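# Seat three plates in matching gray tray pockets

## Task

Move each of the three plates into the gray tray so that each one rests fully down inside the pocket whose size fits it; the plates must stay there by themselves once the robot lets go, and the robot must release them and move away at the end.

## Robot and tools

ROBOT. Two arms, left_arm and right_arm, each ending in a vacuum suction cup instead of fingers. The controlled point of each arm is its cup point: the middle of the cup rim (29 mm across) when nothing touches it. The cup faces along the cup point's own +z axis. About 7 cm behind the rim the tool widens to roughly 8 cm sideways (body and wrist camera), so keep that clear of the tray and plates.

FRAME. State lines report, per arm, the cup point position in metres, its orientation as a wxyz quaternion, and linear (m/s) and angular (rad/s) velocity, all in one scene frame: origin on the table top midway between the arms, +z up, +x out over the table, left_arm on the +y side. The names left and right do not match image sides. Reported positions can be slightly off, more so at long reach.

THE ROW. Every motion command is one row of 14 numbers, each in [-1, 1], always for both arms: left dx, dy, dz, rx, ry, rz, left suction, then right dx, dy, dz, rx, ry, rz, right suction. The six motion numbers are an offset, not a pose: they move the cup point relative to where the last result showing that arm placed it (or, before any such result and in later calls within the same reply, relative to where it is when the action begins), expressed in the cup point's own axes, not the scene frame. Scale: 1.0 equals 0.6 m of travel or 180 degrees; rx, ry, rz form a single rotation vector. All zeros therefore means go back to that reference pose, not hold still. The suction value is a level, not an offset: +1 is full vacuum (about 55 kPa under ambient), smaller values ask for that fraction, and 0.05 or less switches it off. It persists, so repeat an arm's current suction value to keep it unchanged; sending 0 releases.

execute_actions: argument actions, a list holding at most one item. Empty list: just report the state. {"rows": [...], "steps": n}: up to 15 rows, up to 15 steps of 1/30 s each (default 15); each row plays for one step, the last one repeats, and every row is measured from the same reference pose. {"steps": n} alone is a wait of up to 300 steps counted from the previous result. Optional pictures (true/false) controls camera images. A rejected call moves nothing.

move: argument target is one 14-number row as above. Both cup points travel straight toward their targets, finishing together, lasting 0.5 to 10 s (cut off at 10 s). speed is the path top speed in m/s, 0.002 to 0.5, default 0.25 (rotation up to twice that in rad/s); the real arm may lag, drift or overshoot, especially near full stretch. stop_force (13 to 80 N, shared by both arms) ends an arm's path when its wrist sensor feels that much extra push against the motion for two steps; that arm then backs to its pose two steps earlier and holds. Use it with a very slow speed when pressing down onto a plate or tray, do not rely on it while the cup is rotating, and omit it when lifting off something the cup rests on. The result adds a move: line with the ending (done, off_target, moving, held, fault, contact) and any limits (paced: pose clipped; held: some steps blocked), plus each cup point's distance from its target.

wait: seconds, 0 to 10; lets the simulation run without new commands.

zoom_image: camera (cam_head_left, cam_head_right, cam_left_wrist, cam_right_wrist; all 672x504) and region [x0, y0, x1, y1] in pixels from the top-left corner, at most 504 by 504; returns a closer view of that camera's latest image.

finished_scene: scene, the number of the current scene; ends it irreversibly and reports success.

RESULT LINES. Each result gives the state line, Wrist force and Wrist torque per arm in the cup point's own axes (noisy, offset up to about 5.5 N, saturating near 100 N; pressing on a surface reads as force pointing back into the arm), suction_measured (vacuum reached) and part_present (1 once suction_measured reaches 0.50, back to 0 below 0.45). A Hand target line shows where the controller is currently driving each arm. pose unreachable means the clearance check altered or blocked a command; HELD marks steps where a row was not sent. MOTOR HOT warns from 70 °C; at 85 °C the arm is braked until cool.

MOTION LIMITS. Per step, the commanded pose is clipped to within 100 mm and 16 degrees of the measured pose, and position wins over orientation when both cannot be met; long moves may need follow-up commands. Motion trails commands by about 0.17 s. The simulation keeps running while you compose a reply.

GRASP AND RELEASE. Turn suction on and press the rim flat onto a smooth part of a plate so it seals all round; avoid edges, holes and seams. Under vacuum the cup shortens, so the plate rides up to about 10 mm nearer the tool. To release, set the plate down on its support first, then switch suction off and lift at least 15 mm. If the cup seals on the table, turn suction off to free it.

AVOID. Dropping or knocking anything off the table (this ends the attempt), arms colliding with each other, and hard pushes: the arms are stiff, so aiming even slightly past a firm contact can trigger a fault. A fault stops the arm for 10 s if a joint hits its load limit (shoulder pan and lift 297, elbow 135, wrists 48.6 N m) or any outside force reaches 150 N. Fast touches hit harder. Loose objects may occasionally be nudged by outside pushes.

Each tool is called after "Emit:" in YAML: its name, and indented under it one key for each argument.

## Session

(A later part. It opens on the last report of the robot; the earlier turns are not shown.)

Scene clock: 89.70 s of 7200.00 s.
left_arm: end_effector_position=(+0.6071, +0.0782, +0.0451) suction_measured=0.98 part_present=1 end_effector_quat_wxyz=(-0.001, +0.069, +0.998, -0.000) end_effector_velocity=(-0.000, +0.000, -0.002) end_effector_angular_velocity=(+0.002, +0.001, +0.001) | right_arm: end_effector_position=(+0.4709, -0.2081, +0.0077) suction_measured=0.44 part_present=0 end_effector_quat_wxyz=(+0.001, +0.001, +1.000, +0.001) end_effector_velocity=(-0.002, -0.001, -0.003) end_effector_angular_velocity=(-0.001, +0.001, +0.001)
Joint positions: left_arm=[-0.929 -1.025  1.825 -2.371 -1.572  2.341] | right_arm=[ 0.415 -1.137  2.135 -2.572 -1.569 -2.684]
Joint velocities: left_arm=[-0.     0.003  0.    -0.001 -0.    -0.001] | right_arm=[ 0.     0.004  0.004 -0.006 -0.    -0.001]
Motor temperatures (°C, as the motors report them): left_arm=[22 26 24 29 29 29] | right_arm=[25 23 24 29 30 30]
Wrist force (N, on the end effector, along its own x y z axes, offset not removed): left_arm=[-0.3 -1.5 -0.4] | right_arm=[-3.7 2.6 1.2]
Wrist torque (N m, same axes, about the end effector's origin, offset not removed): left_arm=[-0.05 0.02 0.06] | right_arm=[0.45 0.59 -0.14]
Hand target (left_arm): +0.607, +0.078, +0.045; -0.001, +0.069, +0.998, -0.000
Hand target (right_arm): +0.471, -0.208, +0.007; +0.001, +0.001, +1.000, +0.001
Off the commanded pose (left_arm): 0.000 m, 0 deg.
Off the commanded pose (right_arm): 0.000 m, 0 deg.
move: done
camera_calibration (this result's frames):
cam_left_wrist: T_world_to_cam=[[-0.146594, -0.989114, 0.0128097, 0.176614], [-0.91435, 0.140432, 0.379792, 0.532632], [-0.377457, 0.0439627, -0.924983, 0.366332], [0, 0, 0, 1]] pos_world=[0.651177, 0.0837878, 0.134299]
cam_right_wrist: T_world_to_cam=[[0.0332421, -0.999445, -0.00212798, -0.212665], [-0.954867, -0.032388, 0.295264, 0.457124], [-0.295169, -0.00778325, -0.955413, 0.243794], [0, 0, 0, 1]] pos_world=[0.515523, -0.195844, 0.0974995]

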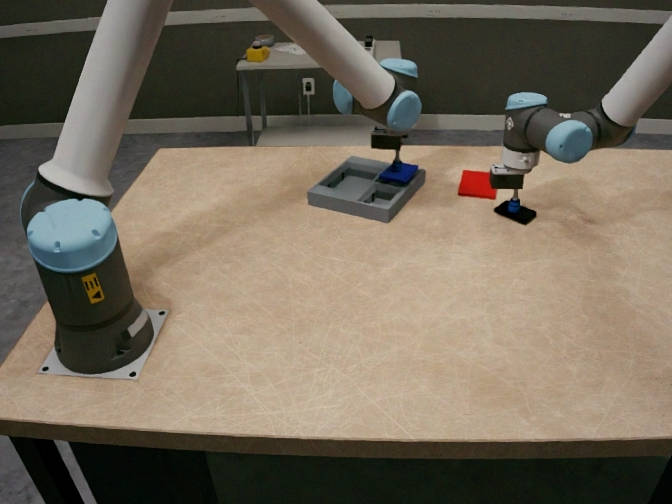

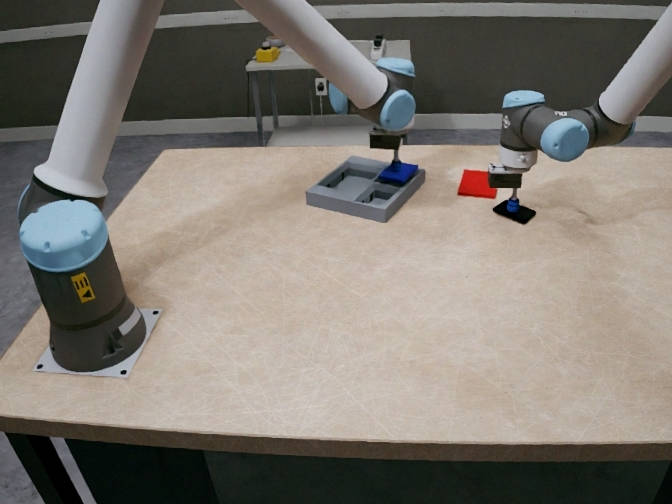

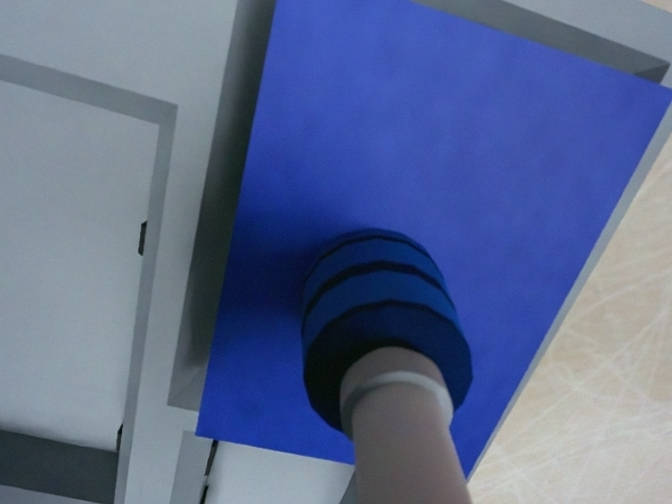

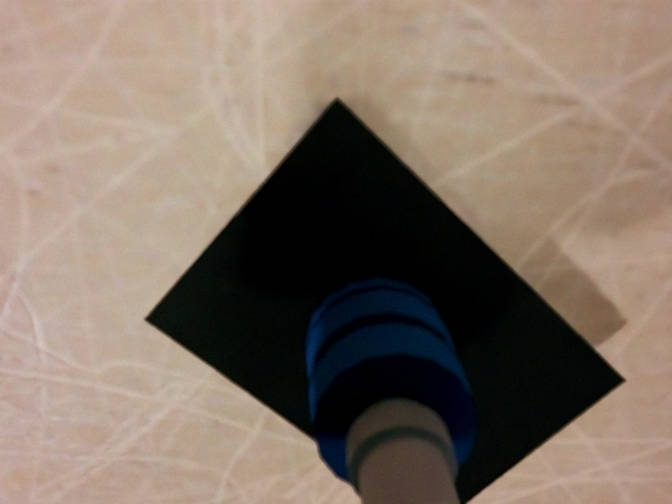

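Emit:
move:
  target: [0,0,0.075,0,0,0,1,0,0,-0.075,0,0,0,1]
  speed: 0.015
  stop_force: 25

Scene clock: 97.30 s of 7200.00 s.
left_arm: end_effector_position=(+0.6072, +0.0781, +0.0024) suction_measured=1.00 part_present=1 end_effector_quat_wxyz=(-0.000, +0.069, +0.998, -0.000) end_effector_velocity=(-0.000, +0.002, +0.003) end_effector_angular_velocity=(+0.003, +0.001, +0.000) | right_arm: end_effector_position=(+0.4709, -0.2081, +0.0525) suction_measured=0.96 part_present=1 end_effector_quat_wxyz=(+0.001, +0.001, +1.000, +0.001) end_effector_velocity=(+0.001, +0.000, +0.003) end_effector_angular_velocity=(-0.000, -0.001, +0.000)
Joint positions: left_arm=[-0.929 -0.971  1.837 -2.436 -1.572  2.341] | right_arm=[ 0.415 -1.208  2.121 -2.487 -1.569 -2.684]
Joint velocities: left_arm=[ 0.001 -0.005  0.     0.008  0.001  0.   ] | right_arm=[-0.    -0.004 -0.002  0.005 -0.001 -0.   ]
Motor temperatures (°C, as the motors report them): left_arm=[22 26 24 29 29 29] | right_arm=[25 23 24 29 30 30]
Wrist force (N, on the end effector, along its own x y z axes, offset not removed): left_arm=[16.1 6.3 -56.3] | right_arm=[-1.4 -1.4 -0.3]
Wrist torque (N m, same axes, about the end effector's origin, offset not removed): left_arm=[-0.34 -0.42 0.02] | right_arm=[-0.14 0.34 -0.07]
Hand target (left_arm): +0.607, +0.078, +0.003; -0.001, +0.069, +0.998, -0.000
Hand target (right_arm): +0.471, -0.208, +0.053; +0.001, +0.001, +1.000, +0.001
Off the commanded pose (left_arm): 0.002 m, 0 deg.
Off the commanded pose (right_arm): 0.000 m, 0 deg.
move: contact (left_arm)
camera_calibration (this result's frames):
cam_left_wrist: T_world_to_cam=[[-0.146576, -0.989112, 0.0131502, 0.177069], [-0.914453, 0.140558, 0.379499, 0.549022], [-0.377215, 0.0436003, -0.925099, 0.326689], [0, 0, 0, 1]] pos_world=[0.651241, 0.0837279, 0.0915382]
cam_right_wrist: T_world_to_cam=[[0.0332284, -0.999445, -0.00215665, -0.212588], [-0.954868, -0.0323835, 0.29526, 0.443854], [-0.295166, -0.0077517, -0.955414, 0.286573], [0, 0, 0, 1]] pos_world=[0.515472, -0.195875, 0.142285]

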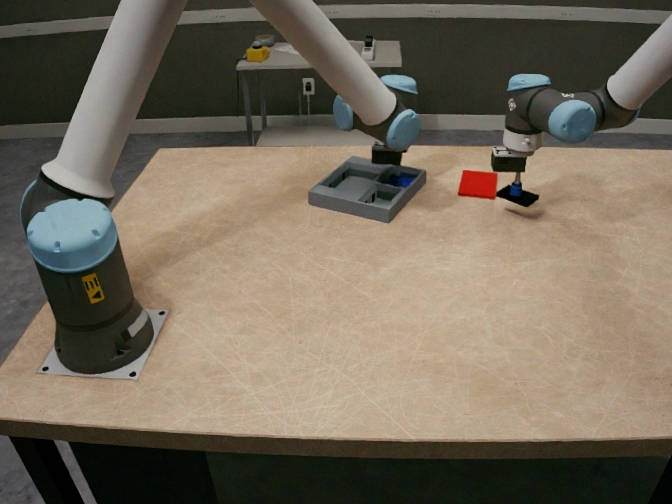

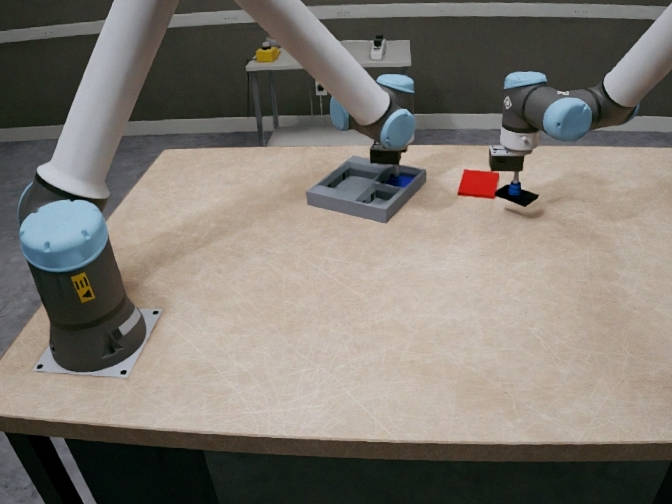

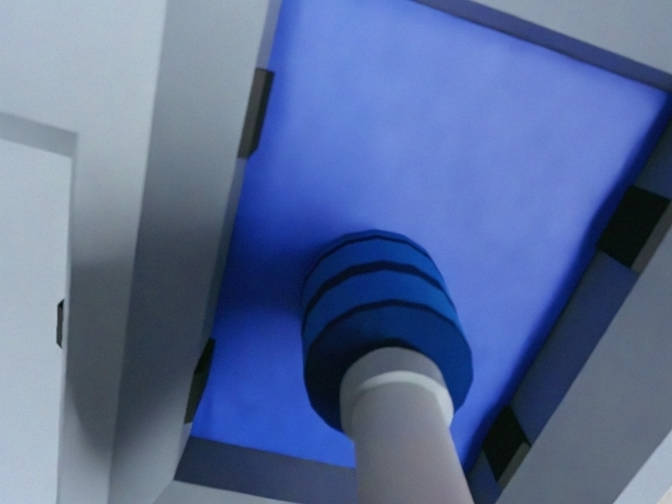

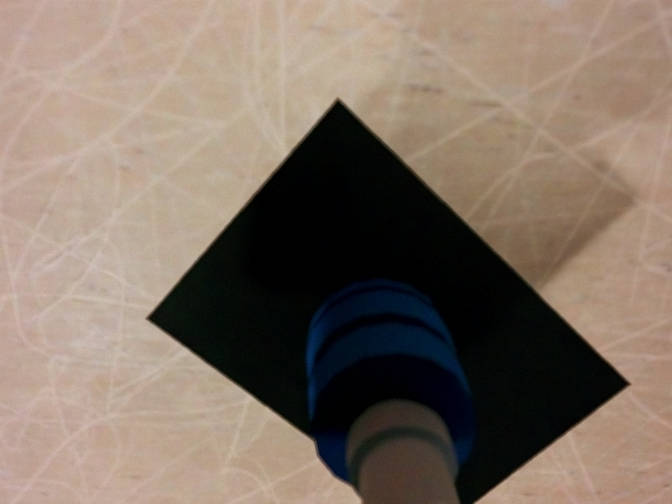

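Emit:
execute_actions:
  actions:
    - {"rows":[[0,0,-0.003,0,0,0,0,0,0,0,0,0,0,1]],"steps":15}
  pictures: false

Emit:
move:
  target: [0,0,-0.13,0,0,0,0,0,0.05,-0.04,0,0,0.2,1]
  speed: 0.15

Scene clock: 101.60 s of 7200.00 s.
left_arm: end_effector_position=(+0.6072, +0.0782, +0.0041) suction_measured=0.00 part_present=0 end_effector_quat_wxyz=(-0.000, +0.069, +0.998, -0.000) end_effector_velocity=(+0.000, -0.000, +0.001) end_effector_angular_velocity=(-0.002, -0.001, +0.000) | right_arm: end_effector_position=(+0.4709, -0.2081, +0.0526) suction_measured=0.99 part_present=1 end_effector_quat_wxyz=(+0.001, +0.001, +1.000, +0.001) end_effector_velocity=(+0.000, +0.000, +0.000) end_effector_angular_velocity=(+0.001, -0.001, +0.000)
Joint positions: left_arm=[-0.929 -0.974  1.837 -2.434 -1.572  2.341] | right_arm=[ 0.415 -1.208  2.12  -2.487 -1.569 -2.684]
Joint velocities: left_arm=[ 0.    -0.002 -0.    -0.    -0.     0.   ] | right_arm=[ 0.     0.    -0.001 -0.     0.    -0.   ]
Motor temperatures (°C, as the motors report them): left_arm=[22 26 24 29 29 29] | right_arm=[25 23 24 29 30 30]
Wrist force (N, on the end effector, along its own x y z axes, offset not removed): left_arm=[0.9 -1.7 -7.0] | right_arm=[-3.7 -0.4 1.4]
Wrist torque (N m, same axes, about the end effector's origin, offset not removed): left_arm=[-0.04 -0.37 -0.07] | right_arm=[-0.04 0.62 -0.18]
Hand target (left_arm): +0.607, +0.078, +0.004; -0.000, +0.069, +0.998, -0.000
Hand target (right_arm): +0.471, -0.208, +0.052; +0.001, +0.001, +1.000, +0.001
Off the commanded pose (left_arm): 0.000 m, 0 deg.
Off the commanded pose (right_arm): 0.000 m, 0 deg.
Steps of this call (steps 1 to 114: nothing new was sent; steps 115 to 129: all 15 steps of this action). Readings (end_effector_position | what the end effector reports):
115: left_arm (+0.6071, +0.0782, +0.0029) | right_arm (+0.4709, -0.2081, +0.0528) | left_arm suction_measured=0.01 part_present=0 | right_arm suction_measured=0.99 part_present=1
116: left_arm (+0.6072, +0.0781, +0.0031) | right_arm (+0.4709, -0.2081, +0.0528) | left_arm suction_measured=0.00 part_present=0 | right_arm suction_measured=0.99 part_present=1
118: left_arm (+0.6071, +0.0782, +0.0035) | right_arm (+0.4709, -0.2081, +0.0528) | left_arm suction_measured=0.00 part_present=0 | right_arm suction_measured=1.00 part_present=1
122: left_arm (+0.6071, +0.0782, +0.0038) | right_arm (+0.4709, -0.2081, +0.0527) | left_arm suction_measured=0.00 part_present=0 | right_arm suction_measured=1.00 part_present=1
129: the state above

Scene clock: 104.37 s of 7200.00 s.
left_arm: end_effector_position=(+0.6072, +0.0782, +0.0821) suction_measured=0.00 part_present=0 end_effector_quat_wxyz=(-0.000, +0.069, +0.998, -0.000) end_effector_velocity=(+0.000, +0.000, +0.001) end_effector_angular_velocity=(-0.000, -0.000, +0.001) | right_arm: end_effector_position=(+0.4709, -0.1782, +0.0765) suction_measured=0.98 part_present=1 end_effector_quat_wxyz=(+0.001, +0.310, +0.951, +0.002) end_effector_velocity=(-0.000, +0.000, -0.000) end_effector_angular_velocity=(-0.001, +0.000, -0.013)
Joint positions: left_arm=[-0.929 -1.068  1.811 -2.314 -1.572  2.341] | right_arm=[ 0.453 -1.218  2.071 -2.427 -1.569 -2.019]
Joint velocities: left_arm=[ 0.001 -0.001 -0.001  0.001  0.     0.   ] | right_arm=[ 0.001 -0.    -0.     0.001 -0.001  0.014]
Motor temperatures (°C, as the motors report them): left_arm=[22 26 24 29 29 29] | right_arm=[25 23 24 29 30 30]
Wrist force (N, on the end effector, along its own x y z axes, offset not removed): left_arm=[-4.9 -3.5 0.8] | right_arm=[-1.0 1.2 0.7]
Wrist torque (N m, same axes, about the end effector's origin, offset not removed): left_arm=[-0.43 0.52 -0.04] | right_arm=[0.07 0.26 -0.20]
Hand target (left_arm): +0.607, +0.078, +0.082; -0.000, +0.069, +0.998, -0.000
Hand target (right_arm): +0.471, -0.178, +0.077; +0.001, +0.310, +0.951, +0.002
Off the commanded pose (left_arm): 0.000 m, 0 deg.
Off the commanded pose (right_arm): 0.000 m, 0 deg.
move: done
camera_calibration (this result's frames):
cam_left_wrist: T_world_to_cam=[[-0.146577, -0.989112, 0.0131165, 0.17605], [-0.914457, 0.140546, 0.379494, 0.51877], [-0.377206, 0.0436305, -0.925101, 0.400392], [0, 0, 0, 1]] pos_world=[0.651228, 0.0837525, 0.171224]
cam_right_wrist: T_world_to_cam=[[-0.559481, -0.828837, -0.00325045, 0.127015], [-0.791869, 0.533361, 0.297439, 0.461637], [-0.244794, 0.168985, -0.954735, 0.317469], [0, 0, 0, 1]] pos_world=[0.514333, -0.194592, 0.166203]

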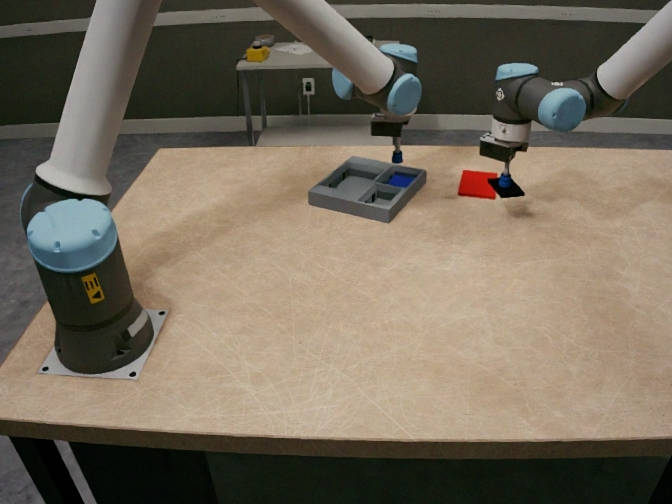

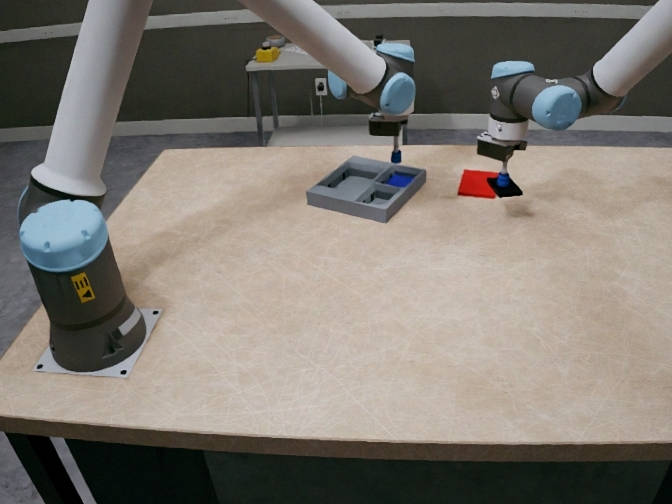

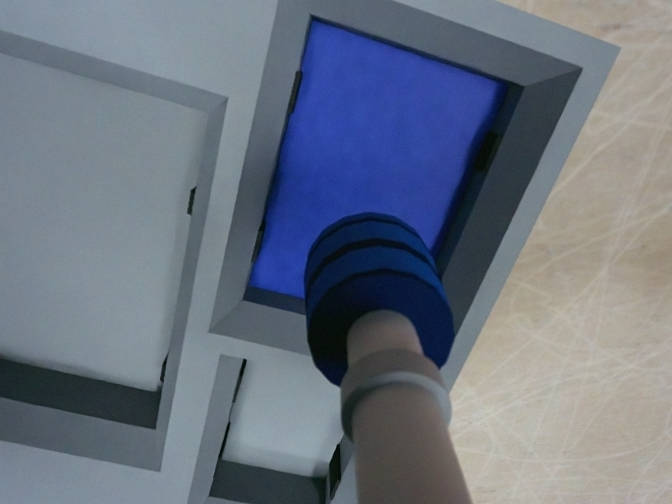

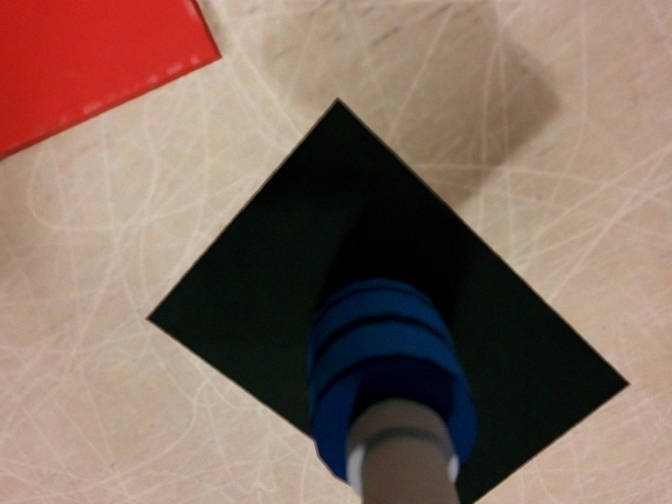

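Emit:
move:
  target: [0.097,0.693,-0.12,0,0,0,0,0.264,0.441,0.027,0,0,0.208,1]
  speed: 0.3

Scene clock: 109.80 s of 7200.00 s.
left_arm: end_effector_position=(+0.6075, +0.4978, +0.1540) suction_measured=0.00 part_present=0 end_effector_quat_wxyz=(-0.000, +0.069, +0.998, -0.001) end_effector_velocity=(+0.000, +0.002, +0.001) end_effector_angular_velocity=(-0.000, -0.001, -0.000) | right_arm: end_effector_position=(+0.4987, +0.1289, +0.0606) suction_measured=0.98 part_present=1 end_effector_quat_wxyz=(-0.000, +0.598, +0.801, +0.002) end_effector_velocity=(+0.000, +0.002, -0.000) end_effector_angular_velocity=(-0.001, +0.001, -0.004)
Joint positions: left_arm=[-0.495 -1.43   2.167 -2.308 -1.572  2.775] | right_arm=[ 0.731 -0.886  1.537 -2.225 -1.569 -1.088]
Joint velocities: left_arm=[ 0.003 -0.002  0.     0.001  0.     0.003] | right_arm=[ 0.001  0.002 -0.005  0.004 -0.001  0.005]
Motor temperatures (°C, as the motors report them): left_arm=[22 26 24 29 29 29] | right_arm=[25 23 24 29 30 30]
Wrist force (N, on the end effector, along its own x y z axes, offset not removed): left_arm=[-3.4 -0.8 1.6] | right_arm=[-1.0 -0.9 1.9]
Wrist torque (N m, same axes, about the end effector's origin, offset not removed): left_arm=[0.00 0.41 0.02] | right_arm=[-0.02 0.28 -0.14]
Hand target (left_arm): +0.607, +0.498, +0.154; -0.000, +0.069, +0.998, -0.001
Hand target (right_arm): +0.499, +0.129, +0.061; -0.000, +0.598, +0.801, +0.002
Off the commanded pose (left_arm): 0.001 m, 0 deg.
Off the commanded pose (right_arm): 0.001 m, 0 deg.
move: done
camera_calibration (this result's frames):
cam_left_wrist: T_world_to_cam=[[-0.146557, -0.989109, 0.0135953, 0.590141], [-0.914566, 0.140724, 0.379165, 0.43278], [-0.376949, 0.0431356, -0.925229, 0.448885], [0, 0, 0, 1]] pos_world=[0.651502, 0.503449, 0.243203]
cam_right_wrist: T_world_to_cam=[[-0.947982, -0.318319, -0.00206165, 0.524897], [-0.304194, 0.90397, 0.300507, 0.0334367], [-0.0937935, 0.285503, -0.953777, 0.166798], [0, 0, 0, 1]] pos_world=[0.523408, 0.0892376, 0.150122]

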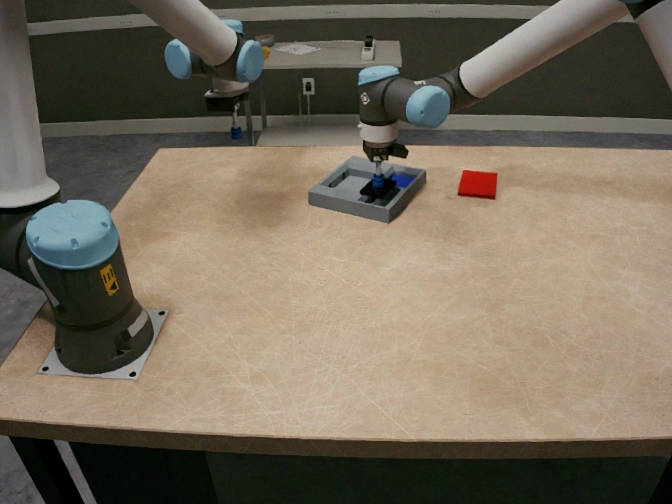

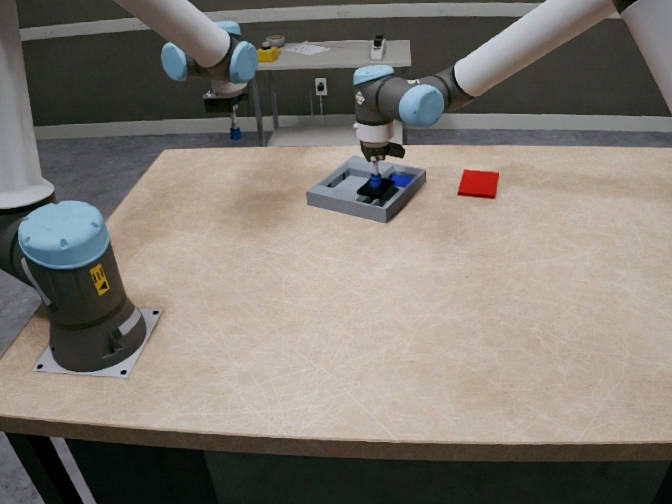

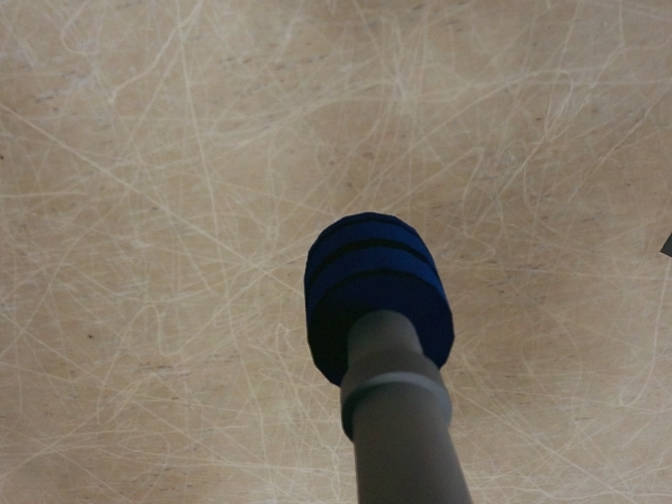

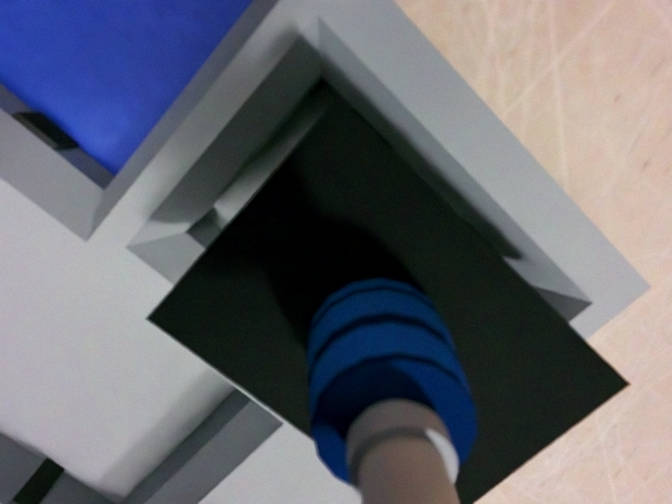

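Emit:
move:
  target: [0,0,0,0,0,0,0,-0.0105,0.0082,0.027,0,0,0.0055,1]
  speed: 0.05

Scene clock: 113.83 s of 7200.00 s.
left_arm: end_effector_position=(+0.6074, +0.4978, +0.1541) suction_measured=0.00 part_present=0 end_effector_quat_wxyz=(-0.000, +0.069, +0.998, -0.001) end_effector_velocity=(+0.000, -0.000, -0.000) end_effector_angular_velocity=(-0.002, +0.001, +0.000) | right_arm: end_effector_position=(+0.5052, +0.1243, +0.0446) suction_measured=0.99 part_present=1 end_effector_quat_wxyz=(-0.000, +0.605, +0.796, +0.002) end_effector_velocity=(+0.001, -0.001, -0.002) end_effector_angular_velocity=(-0.001, -0.000, -0.002)
Joint positions: left_arm=[-0.495 -1.43   2.167 -2.308 -1.572  2.775] | right_arm=[ 0.723 -0.87   1.542 -2.247 -1.569 -1.079]
Joint velocities: left_arm=[ 0.     0.001 -0.    -0.001 -0.002 -0.   ] | right_arm=[-0.001  0.002  0.001 -0.002 -0.001  0.001]
Motor temperatures (°C, as the motors report them): left_arm=[22 26 24 29 29 29] | right_arm=[25 23 24 29 30 30]
Wrist force (N, on the end effector, along its own x y z axes, offset not removed): left_arm=[-1.5 0.2 -2.7] | right_arm=[-3.0 -0.6 -0.1]
Wrist torque (N m, same axes, about the end effector's origin, offset not removed): left_arm=[0.09 0.11 0.08] | right_arm=[-0.07 0.57 -0.18]
Hand target (left_arm): +0.607, +0.498, +0.154; -0.000, +0.069, +0.998, -0.001
Hand target (right_arm): +0.505, +0.124, +0.044; -0.000, +0.605, +0.796, +0.002
Off the commanded pose (left_arm): 0.000 m, 0 deg.
Off the commanded pose (right_arm): 0.000 m, 0 deg.
move: done
camera_calibration (this result's frames):
cam_left_wrist: T_world_to_cam=[[-0.146564, -0.989108, 0.0136083, 0.590162], [-0.91455, 0.140733, 0.379201, 0.432708], [-0.376985, 0.0431317, -0.925214, 0.448928], [0, 0, 0, 1]] pos_world=[0.651469, 0.503474, 0.24324]
cam_right_wrist: T_world_to_cam=[[-0.953272, -0.302108, -0.00204367, 0.530169], [-0.288731, 0.90903, 0.300499, 0.0359052], [-0.0889253, 0.287047, -0.95378, 0.150806], [0, 0, 0, 1]] pos_world=[0.529173, 0.0842412, 0.13413]

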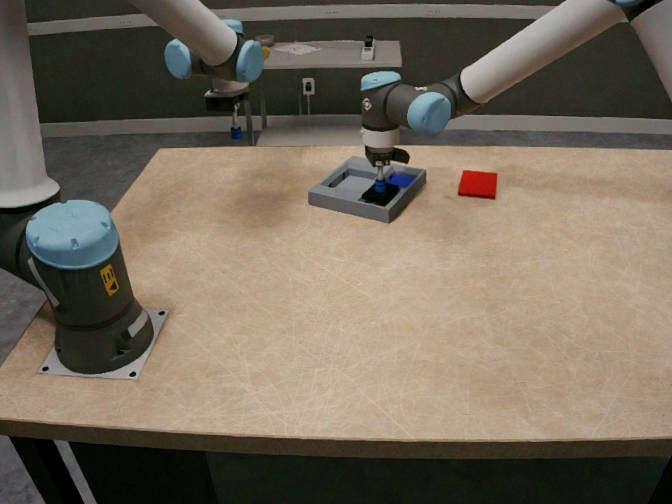

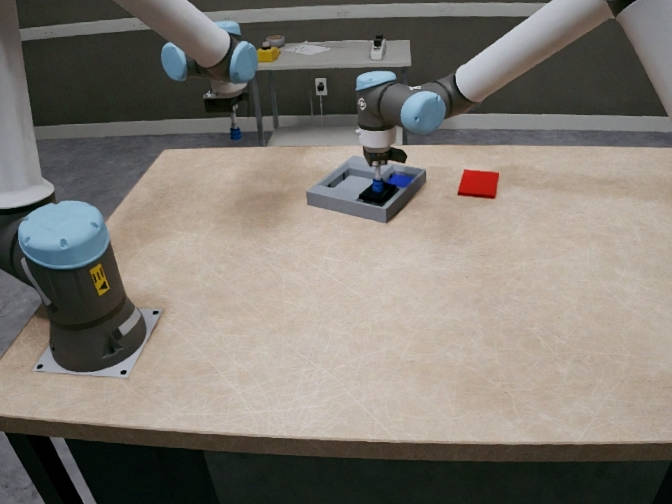

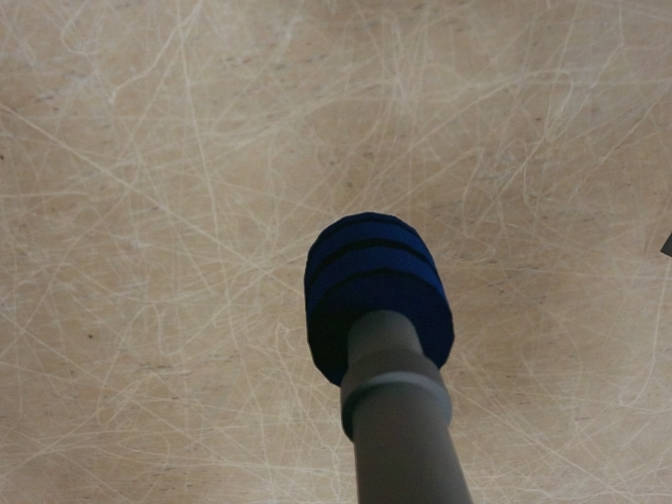

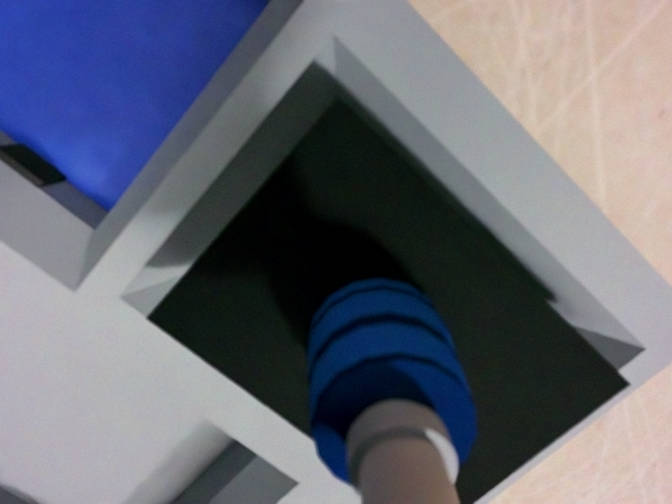

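Emit:
move:
  target: [0,0,0,0,0,0,0,0,0,0.055,0,0,0,1]
  speed: 0.025
  stop_force: 25

Emit:
move:
  target: [0,0,0,0,0,0,0,0,0,0.02,0,0,0,1]
  speed: 0.005
  stop_force: 20

Scene clock: 118.27 s of 7200.00 s.
left_arm: end_effector_position=(+0.6074, +0.4978, +0.1541) suction_measured=0.00 part_present=0 end_effector_quat_wxyz=(-0.000, +0.069, +0.998, -0.001) end_effector_velocity=(+0.000, +0.000, +0.001) end_effector_angular_velocity=(-0.001, -0.000, +0.001) | right_arm: end_effector_position=(+0.5052, +0.1244, +0.0118) suction_measured=0.99 part_present=1 end_effector_quat_wxyz=(-0.000, +0.605, +0.796, +0.002) end_effector_velocity=(+0.000, +0.000, -0.002) end_effector_angular_velocity=(+0.001, -0.000, +0.001)
Joint positions: left_arm=[-0.495 -1.43   2.167 -2.308 -1.572  2.775] | right_arm=[ 0.722 -0.836  1.551 -2.29  -1.569 -1.079]
Joint velocities: left_arm=[ 0.001 -0.001 -0.     0.001 -0.    -0.   ] | right_arm=[ 0.     0.002 -0.    -0.003  0.001 -0.001]
Motor temperatures (°C, as the motors report them): left_arm=[22 26 24 29 29 29] | right_arm=[25 23 24 29 30 30]
Wrist force (N, on the end effector, along its own x y z axes, offset not removed): left_arm=[-2.9 -2.7 -5.6] | right_arm=[-3.5 -3.1 -4.7]
Wrist torque (N m, same axes, about the end effector's origin, offset not removed): left_arm=[-0.26 0.17 -0.04] | right_arm=[-0.21 0.34 -0.19]
Hand target (left_arm): +0.607, +0.498, +0.154; -0.000, +0.069, +0.998, -0.001
Hand target (right_arm): +0.505, +0.124, +0.012; -0.000, +0.605, +0.796, +0.002
Off the commanded pose (left_arm): 0.000 m, 0 deg.
Off the commanded pose (right_arm): 0.000 m, 0 deg.
move: done
camera_calibration (this result's frames):
cam_left_wrist: T_world_to_cam=[[-0.146557, -0.989109, 0.0135971, 0.590147], [-0.914567, 0.140725, 0.379161, 0.43275], [-0.376945, 0.0431332, -0.925231, 0.448913], [0, 0, 0, 1]] pos_world=[0.651485, 0.503458, 0.243242]
cam_right_wrist: T_world_to_cam=[[-0.953279, -0.302083, -0.00202564, 0.530156], [-0.2887, 0.90903, 0.300527, 0.0457349], [-0.088943, 0.287071, -0.953771, 0.119541], [0, 0, 0, 1]] pos_world=[0.529223, 0.0842601, 0.101344]

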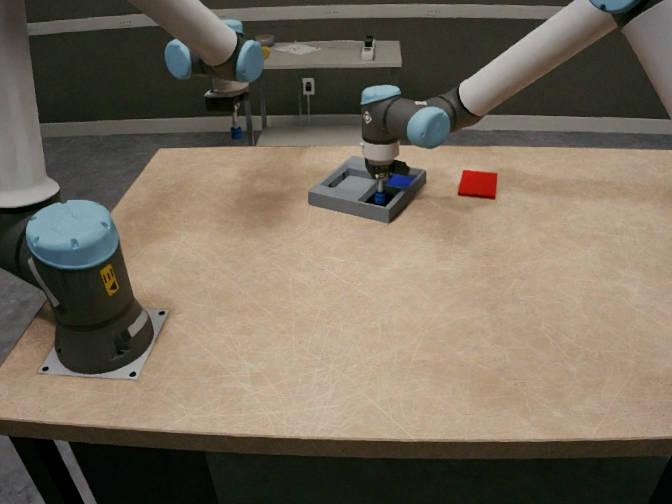

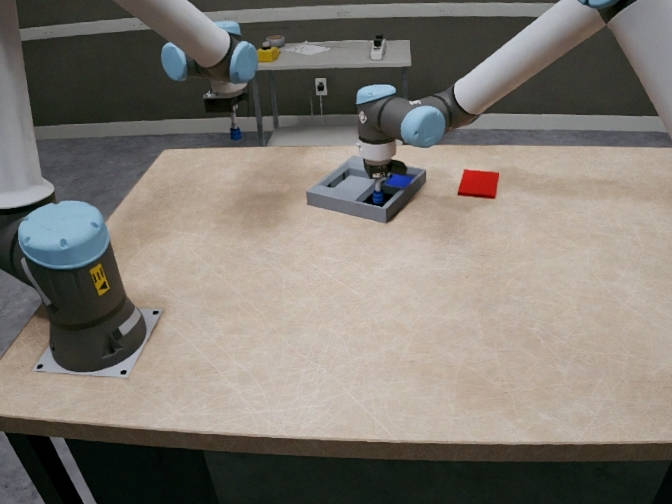

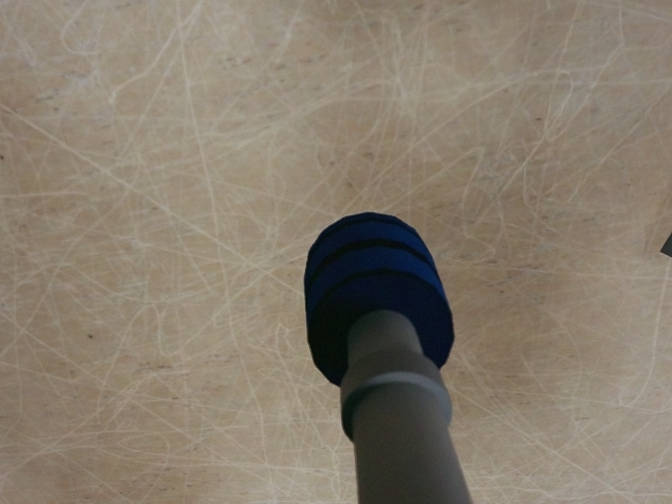

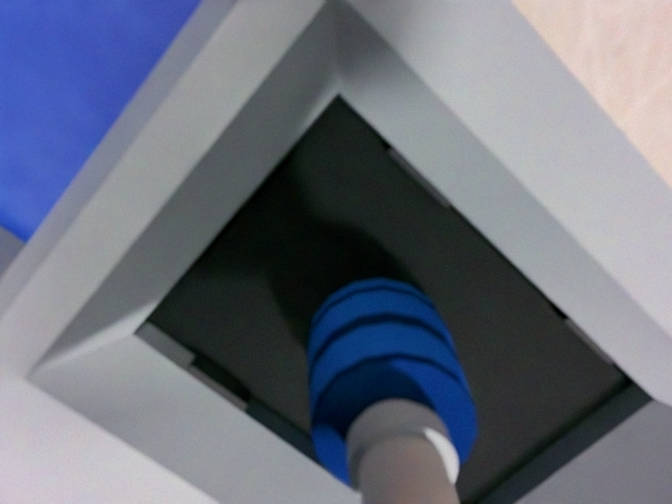

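Scene clock: 120.13 s of 7200.00 s.
left_arm: end_effector_position=(+0.6074, +0.4978, +0.1541) suction_measured=0.00 part_present=0 end_effector_quat_wxyz=(-0.000, +0.069, +0.998, -0.001) end_effector_velocity=(+0.000, +0.000, +0.000) end_effector_angular_velocity=(-0.000, -0.000, -0.000) | right_arm: end_effector_position=(+0.5053, +0.1244, +0.0045) suction_measured=0.98 part_present=1 end_effector_quat_wxyz=(-0.000, +0.605, +0.796, +0.002) end_effector_velocity=(-0.001, -0.000, +0.001) end_effector_angular_velocity=(-0.001, +0.002, -0.000)
Joint positions: left_arm=[-0.495 -1.43   2.167 -2.308 -1.572  2.775] | right_arm=[ 0.722 -0.828  1.553 -2.299 -1.569 -1.079]
Joint velocities: left_arm=[ 0. -0. -0.  0. -0.  0.] | right_arm=[ 0.    -0.001  0.     0.003  0.     0.   ]
Motor temperatures (°C, as the motors report them): left_arm=[22 26 24 29 29 29] | right_arm=[25 23 24 29 30 30]
Wrist force (N, on the end effector, along its own x y z axes, offset not removed): left_arm=[-4.6 -0.8 -2.1] | right_arm=[-9.7 -12.2 -41.7]
Wrist torque (N m, same axes, about the end effector's origin, offset not removed): left_arm=[0.02 0.42 0.02] | right_arm=[0.00 0.37 -0.14]
Hand target (left_arm): +0.607, +0.498, +0.154; -0.000, +0.069, +0.998, -0.001
Hand target (right_arm): +0.505, +0.124, +0.005; -0.000, +0.605, +0.796, +0.002
Off the commanded pose (left_arm): 0.000 m, 0 deg.
Off the commanded pose (right_arm): 0.005 m, 0 deg.
move: contact (right_arm)
camera_calibration (this result's frames):
cam_left_wrist: T_world_to_cam=[[-0.146557, -0.989109, 0.0135952, 0.590148], [-0.914566, 0.140723, 0.379165, 0.432746], [-0.376949, 0.0431356, -0.925229, 0.448916], [0, 0, 0, 1]] pos_world=[0.651483, 0.503459, 0.243245]
cam_right_wrist: T_world_to_cam=[[-0.953277, -0.302088, -0.00235126, 0.530241], [-0.288784, 0.908953, 0.30068, 0.0479204], [-0.0886947, 0.28731, -0.953722, 0.112429], [0, 0, 0, 1]] pos_world=[0.529277, 0.0843204, 0.094064]

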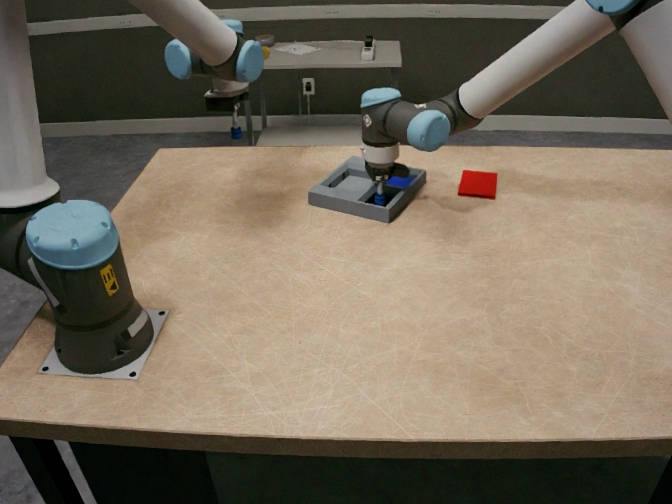

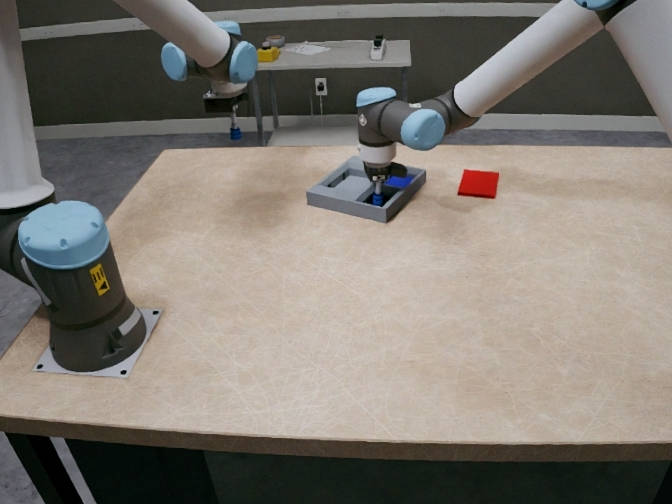

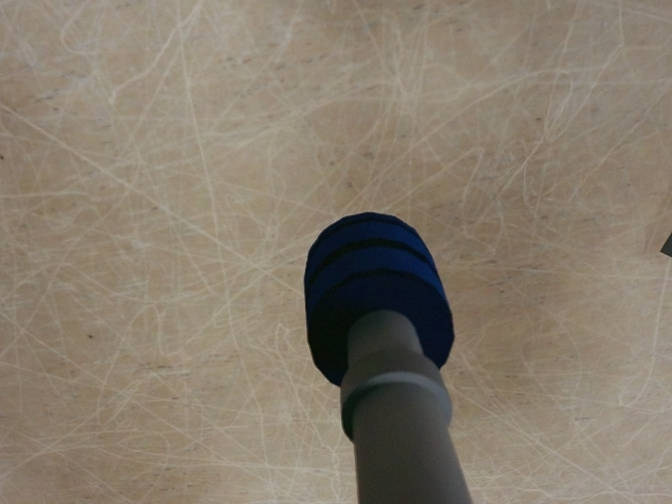

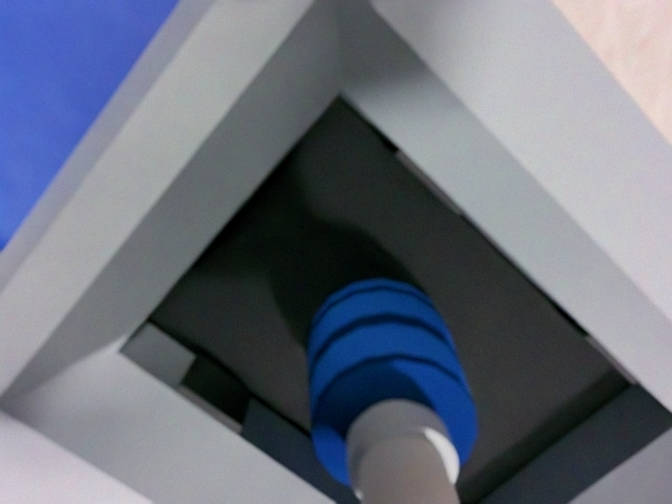

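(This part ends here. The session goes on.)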